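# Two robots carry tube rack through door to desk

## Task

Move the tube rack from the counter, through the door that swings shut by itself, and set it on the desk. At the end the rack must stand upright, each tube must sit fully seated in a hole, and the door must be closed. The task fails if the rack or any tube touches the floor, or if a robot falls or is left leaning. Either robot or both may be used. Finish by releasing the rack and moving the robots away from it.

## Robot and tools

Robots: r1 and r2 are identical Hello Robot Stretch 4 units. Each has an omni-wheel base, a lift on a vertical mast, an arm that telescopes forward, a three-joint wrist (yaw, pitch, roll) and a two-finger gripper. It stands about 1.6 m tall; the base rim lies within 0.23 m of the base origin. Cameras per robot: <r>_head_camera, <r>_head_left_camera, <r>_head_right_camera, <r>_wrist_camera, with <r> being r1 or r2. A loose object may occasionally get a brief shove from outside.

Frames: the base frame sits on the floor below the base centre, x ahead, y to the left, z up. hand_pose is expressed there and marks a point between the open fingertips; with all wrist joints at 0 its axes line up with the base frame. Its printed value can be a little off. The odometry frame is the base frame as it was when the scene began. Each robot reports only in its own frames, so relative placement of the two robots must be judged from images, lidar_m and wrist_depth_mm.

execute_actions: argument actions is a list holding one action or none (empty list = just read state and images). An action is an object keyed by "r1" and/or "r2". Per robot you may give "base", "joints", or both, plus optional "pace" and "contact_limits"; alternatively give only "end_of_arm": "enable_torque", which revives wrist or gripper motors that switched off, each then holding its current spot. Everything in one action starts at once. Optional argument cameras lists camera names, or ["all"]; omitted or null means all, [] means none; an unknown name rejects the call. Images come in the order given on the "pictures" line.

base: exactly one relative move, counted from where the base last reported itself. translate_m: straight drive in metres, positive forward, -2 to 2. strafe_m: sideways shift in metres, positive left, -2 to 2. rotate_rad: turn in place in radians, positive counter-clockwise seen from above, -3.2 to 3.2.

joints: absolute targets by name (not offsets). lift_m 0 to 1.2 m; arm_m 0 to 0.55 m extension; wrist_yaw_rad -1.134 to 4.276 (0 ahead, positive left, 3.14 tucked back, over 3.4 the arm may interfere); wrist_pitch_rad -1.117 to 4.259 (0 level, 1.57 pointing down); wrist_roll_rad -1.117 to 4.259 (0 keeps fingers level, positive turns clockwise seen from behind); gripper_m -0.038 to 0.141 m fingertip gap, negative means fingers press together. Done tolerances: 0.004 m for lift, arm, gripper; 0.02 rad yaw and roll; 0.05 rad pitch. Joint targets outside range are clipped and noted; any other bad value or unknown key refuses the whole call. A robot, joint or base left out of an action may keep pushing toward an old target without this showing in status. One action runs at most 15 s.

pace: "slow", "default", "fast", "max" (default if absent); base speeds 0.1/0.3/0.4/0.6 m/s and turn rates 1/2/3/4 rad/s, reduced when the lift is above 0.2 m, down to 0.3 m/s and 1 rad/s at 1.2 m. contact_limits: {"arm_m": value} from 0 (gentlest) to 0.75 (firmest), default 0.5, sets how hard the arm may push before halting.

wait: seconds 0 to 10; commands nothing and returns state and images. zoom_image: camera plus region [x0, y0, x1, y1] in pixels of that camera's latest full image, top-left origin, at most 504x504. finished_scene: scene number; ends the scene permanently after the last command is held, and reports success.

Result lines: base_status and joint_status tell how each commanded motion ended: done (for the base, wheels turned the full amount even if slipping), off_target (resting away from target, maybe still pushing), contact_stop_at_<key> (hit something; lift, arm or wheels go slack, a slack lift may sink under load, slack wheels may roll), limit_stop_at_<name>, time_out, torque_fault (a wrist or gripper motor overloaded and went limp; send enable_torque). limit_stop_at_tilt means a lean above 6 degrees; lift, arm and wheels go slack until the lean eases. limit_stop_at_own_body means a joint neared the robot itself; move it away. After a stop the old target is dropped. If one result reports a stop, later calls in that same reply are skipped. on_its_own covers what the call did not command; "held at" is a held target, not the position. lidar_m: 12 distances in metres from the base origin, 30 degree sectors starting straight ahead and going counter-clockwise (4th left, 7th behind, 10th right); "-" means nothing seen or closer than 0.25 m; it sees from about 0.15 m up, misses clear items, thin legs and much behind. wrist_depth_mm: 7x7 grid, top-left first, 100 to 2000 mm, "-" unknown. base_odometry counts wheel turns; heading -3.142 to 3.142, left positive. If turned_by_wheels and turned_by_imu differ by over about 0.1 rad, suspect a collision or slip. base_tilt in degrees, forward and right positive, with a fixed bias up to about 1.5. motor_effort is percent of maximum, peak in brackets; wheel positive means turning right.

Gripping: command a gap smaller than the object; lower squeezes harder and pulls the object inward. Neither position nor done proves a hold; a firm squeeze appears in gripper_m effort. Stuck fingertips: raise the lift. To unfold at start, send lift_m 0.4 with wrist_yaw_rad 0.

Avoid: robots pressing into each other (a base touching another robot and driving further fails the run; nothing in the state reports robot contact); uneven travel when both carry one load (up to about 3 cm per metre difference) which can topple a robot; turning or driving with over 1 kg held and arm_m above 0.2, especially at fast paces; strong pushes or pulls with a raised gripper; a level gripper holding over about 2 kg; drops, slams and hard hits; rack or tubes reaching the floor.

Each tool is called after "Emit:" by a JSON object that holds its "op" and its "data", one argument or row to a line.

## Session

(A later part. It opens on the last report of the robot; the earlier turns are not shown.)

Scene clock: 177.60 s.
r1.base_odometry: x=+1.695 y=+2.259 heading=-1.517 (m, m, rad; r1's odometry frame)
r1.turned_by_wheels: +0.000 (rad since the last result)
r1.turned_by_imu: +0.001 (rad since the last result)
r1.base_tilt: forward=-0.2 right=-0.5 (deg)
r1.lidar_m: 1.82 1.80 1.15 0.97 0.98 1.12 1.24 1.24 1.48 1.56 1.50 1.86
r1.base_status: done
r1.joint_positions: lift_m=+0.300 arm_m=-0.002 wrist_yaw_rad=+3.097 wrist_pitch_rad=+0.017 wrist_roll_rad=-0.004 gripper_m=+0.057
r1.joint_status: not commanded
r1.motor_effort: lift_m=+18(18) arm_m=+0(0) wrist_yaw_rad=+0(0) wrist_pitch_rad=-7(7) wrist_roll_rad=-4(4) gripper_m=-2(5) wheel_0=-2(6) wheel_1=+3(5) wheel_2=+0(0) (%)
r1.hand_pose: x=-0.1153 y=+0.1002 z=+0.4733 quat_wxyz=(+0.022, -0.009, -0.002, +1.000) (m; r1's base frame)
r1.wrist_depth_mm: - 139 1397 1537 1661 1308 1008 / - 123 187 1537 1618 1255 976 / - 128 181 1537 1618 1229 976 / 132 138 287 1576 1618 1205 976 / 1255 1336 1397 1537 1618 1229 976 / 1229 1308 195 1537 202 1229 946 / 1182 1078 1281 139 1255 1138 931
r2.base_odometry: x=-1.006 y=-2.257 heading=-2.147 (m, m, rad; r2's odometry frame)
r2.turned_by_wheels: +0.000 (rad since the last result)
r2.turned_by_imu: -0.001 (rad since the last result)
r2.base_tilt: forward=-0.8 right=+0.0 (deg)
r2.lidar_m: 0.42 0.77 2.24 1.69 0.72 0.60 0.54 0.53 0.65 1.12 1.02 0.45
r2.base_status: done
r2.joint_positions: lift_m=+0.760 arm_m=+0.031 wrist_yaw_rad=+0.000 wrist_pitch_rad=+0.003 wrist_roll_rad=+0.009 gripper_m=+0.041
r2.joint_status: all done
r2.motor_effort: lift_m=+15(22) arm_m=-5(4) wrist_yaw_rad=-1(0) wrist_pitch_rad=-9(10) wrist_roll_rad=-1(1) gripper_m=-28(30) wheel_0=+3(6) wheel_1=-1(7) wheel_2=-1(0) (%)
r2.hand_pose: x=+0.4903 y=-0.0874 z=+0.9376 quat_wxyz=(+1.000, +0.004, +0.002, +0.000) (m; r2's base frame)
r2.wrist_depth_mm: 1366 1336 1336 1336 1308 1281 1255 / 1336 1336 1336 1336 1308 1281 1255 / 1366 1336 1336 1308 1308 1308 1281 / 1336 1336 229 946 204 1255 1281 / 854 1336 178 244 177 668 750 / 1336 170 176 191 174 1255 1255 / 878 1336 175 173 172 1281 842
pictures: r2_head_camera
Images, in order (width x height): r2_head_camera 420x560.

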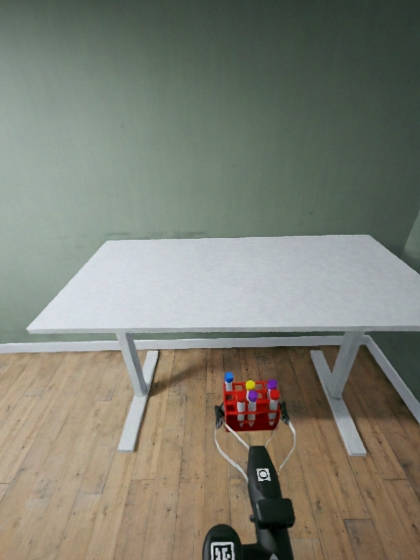

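Emit:
{"op": "execute_actions", "data": {
  "actions": [
    {"r2":{"joints":{"lift_m":0.9},"pace":"slow"}}
  ],
  "cameras": ["r2_wrist_camera","r1_head_right_camera"]
}}

Scene clock: 183.47 s.
r1.base_odometry: x=+1.695 y=+2.259 heading=-1.517 (m, m, rad; r1's odometry frame)
r1.turned_by_wheels: +0.000 (rad since the last result)
r1.turned_by_imu: +0.001 (rad since the last result)
r1.base_tilt: forward=-0.2 right=-0.5 (deg)
r1.lidar_m: 1.81 1.80 1.14 0.97 0.96 1.11 1.25 1.23 1.45 1.62 1.60 1.84
r1.base_status: not commanded
r1.joint_positions: lift_m=+0.300 arm_m=-0.002 wrist_yaw_rad=+3.097 wrist_pitch_rad=+0.017 wrist_roll_rad=-0.004 gripper_m=+0.057
r1.joint_status: not commanded
r1.motor_effort: lift_m=+19(19) arm_m=+0(0) wrist_yaw_rad=+0(1) wrist_pitch_rad=-7(7) wrist_roll_rad=-4(5) gripper_m=-3(5) wheel_0=-2(2) wheel_1=+3(3) wheel_2=+0(0) (%)
r1.hand_pose: x=-0.1153 y=+0.1002 z=+0.4733 quat_wxyz=(+0.022, -0.009, -0.002, +1.000) (m; r1's base frame)
r1.wrist_depth_mm: - 139 1464 1499 1618 1281 1008 / - 123 187 1537 1618 1255 976 / - 128 181 1537 1576 1255 960 / 132 139 286 1537 1618 1255 960 / 1229 1336 1397 1537 1618 1229 976 / 1255 1308 195 1464 202 1205 960 / 1182 1118 1281 139 1255 1138 946
r2.base_odometry: x=-1.006 y=-2.257 heading=-2.147 (m, m, rad; r2's odometry frame)
r2.turned_by_wheels: +0.000 (rad since the last result)
r2.turned_by_imu: -0.002 (rad since the last result)
r2.base_tilt: forward=-0.8 right=+0.0 (deg)
r2.lidar_m: 0.42 0.77 2.24 1.69 0.73 0.55 0.53 0.55 0.66 1.12 1.00 0.44
r2.base_status: not commanded
r2.joint_positions: lift_m=+0.900 arm_m=+0.031 wrist_yaw_rad=+0.000 wrist_pitch_rad=+0.003 wrist_roll_rad=+0.009 gripper_m=+0.041
r2.joint_status: all done
r2.motor_effort: lift_m=+24(24) arm_m=-5(5) wrist_yaw_rad=-1(0) wrist_pitch_rad=-9(10) wrist_roll_rad=-1(1) gripper_m=-30(28) wheel_0=+3(3) wheel_1=-1(1) wheel_2=-1(1) (%)
r2.hand_pose: x=+0.4903 y=-0.0874 z=+1.0769 quat_wxyz=(+1.000, +0.004, +0.002, +0.000) (m; r2's base frame)
r2.wrist_depth_mm: 1336 1366 1308 1308 1281 1281 1281 / 1336 1336 1336 1308 1308 1281 1281 / 1366 1336 1336 1281 1281 1281 1281 / 1366 1336 229 181 203 1281 1281 / 1336 1182 188 246 175 1281 1281 / 580 171 177 190 174 549 683 / 866 1308 174 173 172 469 466
pictures: r1_head_right_camera, r2_wrist_camera
Images, in order (width x height): r1_head_right_camera 420x672, r2_wrist_camera 616x392.

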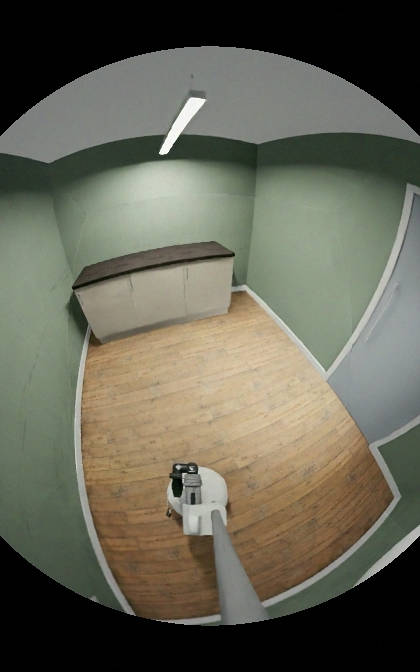

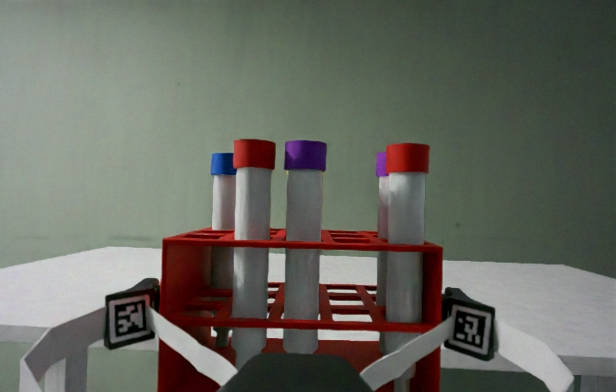

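Emit:
{"op": "execute_actions", "data": {
  "actions": [
    {"r2":{"base":{"translate_m":0.2},"joints":{"arm_m":0.24},"pace":"slow"}}
  ],
  "cameras": []
}}

Emit:
{"op": "execute_actions", "data": {
  "actions": [
    {"r2":{"joints":{"lift_m":0.84},"pace":"slow"}}
  ],
  "cameras": ["r2_wrist_camera","r2_head_camera"]
}}

Scene clock: 190.57 s.
r1.base_odometry: x=+1.695 y=+2.259 heading=-1.517 (m, m, rad; r1's odometry frame)
r1.turned_by_wheels: +0.000 (rad since the last result)
r1.turned_by_imu: +0.001 (rad since the last result)
r1.base_tilt: forward=-0.1 right=-0.5 (deg)
r1.lidar_m: 1.81 1.81 1.16 0.98 0.97 1.12 1.24 1.24 1.47 1.62 1.61 1.84
r1.base_status: not commanded
r1.joint_positions: lift_m=+0.300 arm_m=-0.002 wrist_yaw_rad=+3.097 wrist_pitch_rad=+0.017 wrist_roll_rad=-0.004 gripper_m=+0.057
r1.joint_status: not commanded
r1.motor_effort: lift_m=+18(19) arm_m=+0(0) wrist_yaw_rad=+0(0) wrist_pitch_rad=-7(8) wrist_roll_rad=-4(4) gripper_m=-4(4) wheel_0=-3(2) wheel_1=+3(3) wheel_2=+0(0) (%)
r1.hand_pose: x=-0.1153 y=+0.1002 z=+0.4733 quat_wxyz=(+0.022, -0.009, -0.002, +1.000) (m; r1's base frame)
r1.wrist_depth_mm: - 139 1430 1537 1661 1255 991 / - 124 188 1537 1708 1255 976 / - 128 180 1537 1661 1281 991 / 132 138 286 1537 1576 1205 976 / 1255 1336 1397 1499 1618 1205 976 / 1229 1336 195 1499 202 1255 960 / 1182 1118 1281 138 1255 1098 960
r2.base_odometry: x=-1.115 y=-2.424 heading=-2.147 (m, m, rad; r2's odometry frame)
r2.turned_by_wheels: +0.000 (rad since the last result)
r2.turned_by_imu: -0.002 (rad since the last result)
r2.base_tilt: forward=-0.8 right=-0.1 (deg)
r2.lidar_m: 0.55 0.55 0.82 2.39 0.91 0.75 0.73 0.72 0.95 1.14 0.73 0.53
r2.base_status: done
r2.joint_positions: lift_m=+0.900 arm_m=+0.239 wrist_yaw_rad=+0.000 wrist_pitch_rad=+0.003 wrist_roll_rad=+0.009 gripper_m=+0.041
r2.joint_status: all done
r2.motor_effort: lift_m=+24(24) arm_m=+5(7) wrist_yaw_rad=+0(0) wrist_pitch_rad=-11(12) wrist_roll_rad=-2(1) gripper_m=-32(30) wheel_0=+2(5) wheel_1=+1(3) wheel_2=-1(5) (%)
r2.hand_pose: x=+0.6985 y=-0.0874 z=+1.0769 quat_wxyz=(+1.000, +0.004, +0.002, +0.000) (m; r2's base frame)
r2.wrist_depth_mm: 917 917 904 904 891 891 878 / 931 917 891 904 891 866 878 / 917 904 904 878 878 878 866 / 917 904 230 180 203 878 866 / 904 891 187 190 176 878 866 / 580 170 179 190 174 544 668 / 345 368 174 172 172 370 418
pictures: none
No camera images: the call's "cameras" was empty. Leave "cameras" out to get every camera's image.

Scene clock: 191.93 s.
r1.base_odometry: x=+1.695 y=+2.259 heading=-1.517 (m, m, rad; r1's odometry frame)
r1.turned_by_wheels: +0.000 (rad since the last result)
r1.turned_by_imu: +0.000 (rad since the last result)
r1.base_tilt: forward=-0.2 right=-0.5 (deg)
r1.lidar_m: 1.81 1.81 1.16 0.97 0.96 1.13 1.24 1.24 1.46 1.62 1.60 1.85
r1.base_status: not commanded
r1.joint_positions: lift_m=+0.300 arm_m=-0.002 wrist_yaw_rad=+3.097 wrist_pitch_rad=+0.017 wrist_roll_rad=-0.004 gripper_m=+0.057
r1.joint_status: not commanded
r1.motor_effort: lift_m=+18(18) arm_m=+0(0) wrist_yaw_rad=+1(0) wrist_pitch_rad=-6(6) wrist_roll_rad=-4(4) gripper_m=-4(4) wheel_0=-2(2) wheel_1=+3(3) wheel_2=+0(0) (%)
r1.hand_pose: x=-0.1153 y=+0.1002 z=+0.4733 quat_wxyz=(+0.022, -0.009, -0.002, +1.000) (m; r1's base frame)
r1.wrist_depth_mm: - 139 1397 1537 1618 1255 1008 / - 124 188 1537 1661 1255 976 / - 128 182 1537 1618 1281 960 / 132 138 286 1499 1661 1255 976 / 1229 1308 1397 1576 1661 1229 960 / 1229 1336 195 1499 201 1182 931 / 1160 1118 1281 139 1229 1118 931
r2.base_odometry: x=-1.115 y=-2.424 heading=-2.147 (m, m, rad; r2's odometry frame)
r2.turned_by_wheels: +0.000 (rad since the last result)
r2.turned_by_imu: +0.000 (rad since the last result)
r2.base_tilt: forward=-0.8 right=+0.0 (deg)
r2.lidar_m: 0.54 0.55 0.82 2.40 0.93 0.75 0.74 0.72 0.96 1.13 0.74 0.56
r2.base_status: not commanded
r2.joint_positions: lift_m=+0.840 arm_m=+0.239 wrist_yaw_rad=+0.000 wrist_pitch_rad=+0.003 wrist_roll_rad=+0.009 gripper_m=+0.041
r2.joint_status: all done
r2.motor_effort: lift_m=+15(22) arm_m=+5(5) wrist_yaw_rad=-2(1) wrist_pitch_rad=-10(11) wrist_roll_rad=-1(0) gripper_m=-29(30) wheel_0=+2(2) wheel_1=+1(1) wheel_2=-1(1) (%)
r2.hand_pose: x=+0.6985 y=-0.0874 z=+1.0176 quat_wxyz=(+1.000, +0.004, +0.002, +0.000) (m; r2's base frame)
r2.wrist_depth_mm: 917 917 904 891 891 878 866 / 904 917 917 891 904 878 866 / 904 904 904 891 878 878 866 / 917 917 229 181 204 866 866 / 741 778 188 245 176 878 866 / 389 171 178 190 174 364 455 / 232 249 174 173 172 250 262
pictures: r2_head_camera, r2_wrist_camera
Images, in order (width x height): r2_head_camera 420x560, r2_wrist_camera 616x392.

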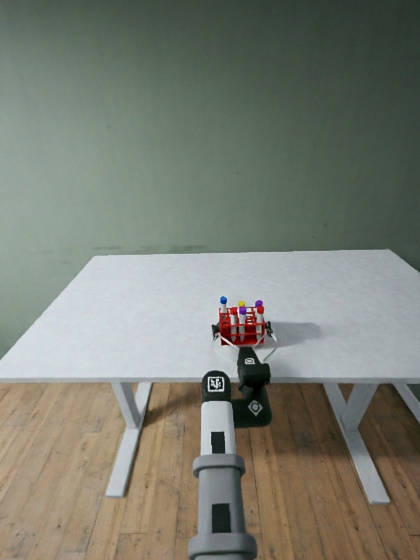

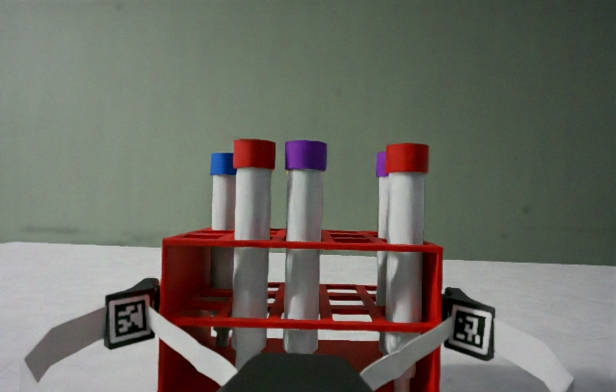

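Emit:
{"op": "execute_actions", "data": {
  "actions": [
    {"r2":{"joints":{"lift_m":0.822},"pace":"slow"}}
  ],
  "cameras": []
}}

Emit:
{"op": "execute_actions", "data": {
  "actions": [
    {"r2":{"joints":{"gripper_m":0.141},"pace":"slow"}}
  ],
  "cameras": ["r2_wrist_camera"]
}}

Emit:
{"op": "execute_actions", "data": {
  "actions": [
    {"r2":{"joints":{"arm_m":0.0},"base":{"translate_m":-0.1}}}
  ],
  "cameras": ["r2_wrist_camera","r2_head_camera"]
}}

Emit:
{"op": "zoom_image", "data": {
  "camera": "r2_wrist_camera",
  "region": [230, 150, 400, 300]
}}

Scene clock: 196.83 s.
r1.base_odometry: x=+1.695 y=+2.259 heading=-1.517 (m, m, rad; r1's odometry frame)
r1.turned_by_wheels: +0.000 (rad since the last result)
r1.turned_by_imu: +0.001 (rad since the last result)
r1.base_tilt: forward=-0.2 right=-0.5 (deg)
r1.lidar_m: 1.81 1.80 1.15 0.97 0.97 1.12 1.23 1.23 1.48 1.61 1.60 1.84
r1.base_status: not commanded
r1.joint_positions: lift_m=+0.300 arm_m=-0.002 wrist_yaw_rad=+3.097 wrist_pitch_rad=+0.017 wrist_roll_rad=-0.004 gripper_m=+0.057
r1.joint_status: not commanded
r1.motor_effort: lift_m=+18(18) arm_m=+0(0) wrist_yaw_rad=+0(0) wrist_pitch_rad=-8(7) wrist_roll_rad=-4(3) gripper_m=-3(5) wheel_0=-2(2) wheel_1=+3(3) wheel_2=+0(0) (%)
r1.hand_pose: x=-0.1153 y=+0.1002 z=+0.4733 quat_wxyz=(+0.022, -0.009, -0.002, +1.000) (m; r1's base frame)
r1.wrist_depth_mm: - 139 1464 1537 1618 1255 1008 / - 123 188 1576 1661 1255 991 / - 128 181 1537 1618 1255 976 / 132 138 287 1537 1618 1255 991 / 1229 1308 1430 1537 1618 1182 960 / 1229 1308 195 1464 200 1205 946 / 1160 1098 1281 138 1255 1160 946
r2.base_odometry: x=-1.115 y=-2.424 heading=-2.147 (m, m, rad; r2's odometry frame)
r2.turned_by_wheels: +0.000 (rad since the last result)
r2.turned_by_imu: -0.002 (rad since the last result)
r2.base_tilt: forward=-0.8 right=+0.0 (deg)
r2.lidar_m: 0.54 0.58 0.82 2.40 0.90 0.75 0.72 0.73 0.93 1.13 0.73 0.55
r2.base_status: not commanded
r2.joint_positions: lift_m=+0.822 arm_m=+0.239 wrist_yaw_rad=+0.000 wrist_pitch_rad=+0.003 wrist_roll_rad=+0.009 gripper_m=+0.041
r2.joint_status: all done
r2.motor_effort: lift_m=+15(14) arm_m=+5(5) wrist_yaw_rad=+0(0) wrist_pitch_rad=-10(11) wrist_roll_rad=-1(2) gripper_m=-27(28) wheel_0=+2(2) wheel_1=+1(1) wheel_2=-1(1) (%)
r2.hand_pose: x=+0.6985 y=-0.0874 z=+0.9996 quat_wxyz=(+1.000, +0.004, +0.002, +0.000) (m; r2's base frame)
r2.wrist_depth_mm: 931 904 917 904 878 878 866 / 917 904 891 891 891 866 878 / 917 904 904 904 891 891 866 / 917 904 229 181 204 866 878 / 634 661 188 245 175 866 866 / 330 170 178 191 174 310 384 / 198 211 174 172 171 213 213
pictures: none
No camera images: the call's "cameras" was empty. Leave "cameras" out to get every camera's image.

Scene clock: 201.30 s.
r1.base_odometry: x=+1.695 y=+2.259 heading=-1.517 (m, m, rad; r1's odometry frame)
r1.turned_by_wheels: +0.000 (rad since the last result)
r1.turned_by_imu: +0.001 (rad since the last result)
r1.base_tilt: forward=-0.2 right=-0.5 (deg)
r1.lidar_m: 1.82 1.80 1.16 0.98 0.98 1.11 1.24 1.23 1.48 1.60 1.60 1.84
r1.base_status: not commanded
r1.joint_positions: lift_m=+0.300 arm_m=-0.002 wrist_yaw_rad=+3.097 wrist_pitch_rad=+0.017 wrist_roll_rad=-0.004 gripper_m=+0.057
r1.joint_status: not commanded
r1.motor_effort: lift_m=+18(18) arm_m=+0(0) wrist_yaw_rad=+0(0) wrist_pitch_rad=-6(8) wrist_roll_rad=-4(4) gripper_m=-4(4) wheel_0=-3(2) wheel_1=+3(3) wheel_2=+0(0) (%)
r1.hand_pose: x=-0.1153 y=+0.1002 z=+0.4733 quat_wxyz=(+0.022, -0.009, -0.002, +1.000) (m; r1's base frame)
r1.wrist_depth_mm: - 139 1366 1537 1618 1281 1008 / - 123 187 1464 1618 1281 976 / - 128 181 1537 1576 1229 976 / 132 138 285 1537 1618 1229 991 / 1229 1308 1464 1537 1618 1229 960 / 1281 1308 195 1537 203 1205 946 / 1182 1078 1281 139 1255 1138 946
r2.base_odometry: x=-1.115 y=-2.424 heading=-2.147 (m, m, rad; r2's odometry frame)
r2.turned_by_wheels: +0.000 (rad since the last result)
r2.turned_by_imu: -0.002 (rad since the last result)
r2.base_tilt: forward=-0.7 right=+0.0 (deg)
r2.lidar_m: 0.54 0.57 0.82 2.39 0.91 0.75 0.73 0.72 0.94 1.14 0.74 0.57
r2.base_status: not commanded
r2.joint_positions: lift_m=+0.822 arm_m=+0.239 wrist_yaw_rad=+0.000 wrist_pitch_rad=+0.003 wrist_roll_rad=+0.009 gripper_m=+0.141
r2.joint_status: all done
r2.motor_effort: lift_m=+15(15) arm_m=+5(5) wrist_yaw_rad=-2(3) wrist_pitch_rad=-8(9) wrist_roll_rad=+0(1) gripper_m=-1(32) wheel_0=+2(2) wheel_1=+1(1) wheel_2=-1(1) (%)
r2.hand_pose: x=+0.6985 y=-0.0874 z=+0.9997 quat_wxyz=(+1.000, +0.004, +0.002, +0.000) (m; r2's base frame)
r2.wrist_depth_mm: 917 904 904 904 878 878 878 / 917 917 891 891 878 866 866 / 904 904 891 878 878 866 854 / 917 891 904 878 236 878 866 / 640 676 208 216 211 866 866 / 330 208 200 204 200 219 387 / 223 215 210 145 207 229 248
pictures: r2_wrist_camera
Images, in order (width x height): r2_wrist_camera 616x392.

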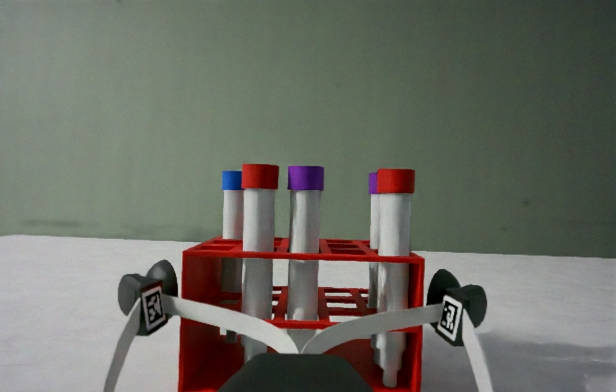

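Scene clock: 203.13 s.
r1.base_odometry: x=+1.695 y=+2.259 heading=-1.517 (m, m, rad; r1's odometry frame)
r1.turned_by_wheels: +0.000 (rad since the last result)
r1.turned_by_imu: +0.000 (rad since the last result)
r1.base_tilt: forward=-0.2 right=-0.5 (deg)
r1.lidar_m: 1.80 1.79 1.15 0.96 0.96 1.12 1.24 1.24 1.46 1.61 1.60 1.86
r1.base_status: not commanded
r1.joint_positions: lift_m=+0.300 arm_m=-0.002 wrist_yaw_rad=+3.097 wrist_pitch_rad=+0.017 wrist_roll_rad=-0.004 gripper_m=+0.057
r1.joint_status: not commanded
r1.motor_effort: lift_m=+18(18) arm_m=+0(0) wrist_yaw_rad=+0(0) wrist_pitch_rad=-7(8) wrist_roll_rad=-5(4) gripper_m=-4(5) wheel_0=-3(3) wheel_1=+3(3) wheel_2=+0(0) (%)
r1.hand_pose: x=-0.1153 y=+0.1002 z=+0.4733 quat_wxyz=(+0.022, -0.009, -0.002, +1.000) (m; r1's base frame)
r1.wrist_depth_mm: - 139 1397 1537 1661 1255 1008 / - 123 188 1537 1576 1255 976 / - 128 181 1537 1618 1255 960 / 132 138 287 1499 1576 1281 976 / 1229 1336 1397 1499 1576 1255 960 / 1205 1308 195 1499 202 1229 946 / 1160 1118 1255 138 1281 1098 976
r2.base_odometry: x=-1.061 y=-2.340 heading=-2.147 (m, m, rad; r2's odometry frame)
r2.turned_by_wheels: +0.000 (rad since the last result)
r2.turned_by_imu: -0.001 (rad since the last result)
r2.base_tilt: forward=-0.8 right=+0.0 (deg)
r2.lidar_m: 0.63 0.66 2.10 2.03 0.77 0.64 0.63 0.63 0.79 1.13 0.87 0.65
r2.base_status: done
r2.joint_positions: lift_m=+0.822 arm_m=+0.001 wrist_yaw_rad=+0.000 wrist_pitch_rad=+0.003 wrist_roll_rad=+0.009 gripper_m=+0.141
r2.joint_status: all done
r2.motor_effort: lift_m=+15(15) arm_m=-5(5) wrist_yaw_rad=-1(1) wrist_pitch_rad=-7(9) wrist_roll_rad=-1(1) gripper_m=+2(5) wheel_0=-1(4) wheel_1=-1(2) wheel_2=-1(9) (%)
r2.hand_pose: x=+0.4602 y=-0.0875 z=+0.9998 quat_wxyz=(+1.000, +0.004, +0.001, +0.000) (m; r2's base frame)
r2.wrist_depth_mm: 1281 1255 1255 1255 1229 1205 1205 / 1281 1255 1255 1255 1255 1229 1229 / 1281 1255 1255 1255 1205 1229 1205 / 1281 1255 1255 1229 1229 1205 1229 / 668 691 732 539 809 866 917 / 798 208 413 413 407 219 399 / 866 1229 1255 145 1229 1205 1205
pictures: r2_head_camera, r2_wrist_camera
Images, in order (width x height): r2_head_camera 420x560, r2_wrist_camera 616x392.

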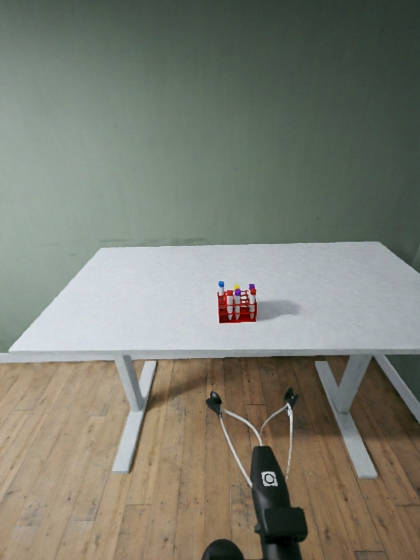

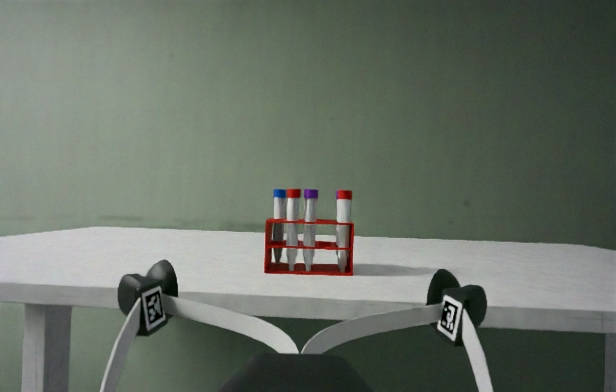

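Region (230, 150, 400, 300) of r2_wrist_camera's 616x392 image, scaled by 2.965; it fills the top 445 rows of this view, and the rest is white.

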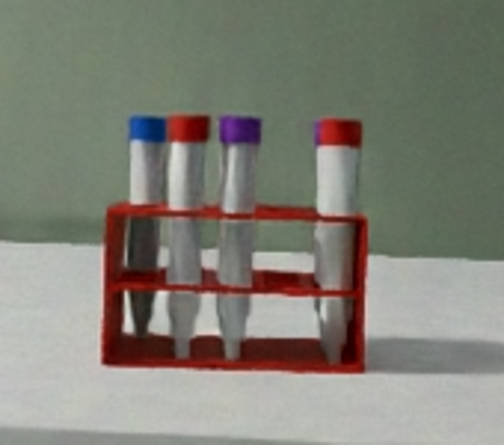

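Emit:
{"op": "finished_scene", "data": {
  "scene": 2
}}

The scene is finished: the task was done.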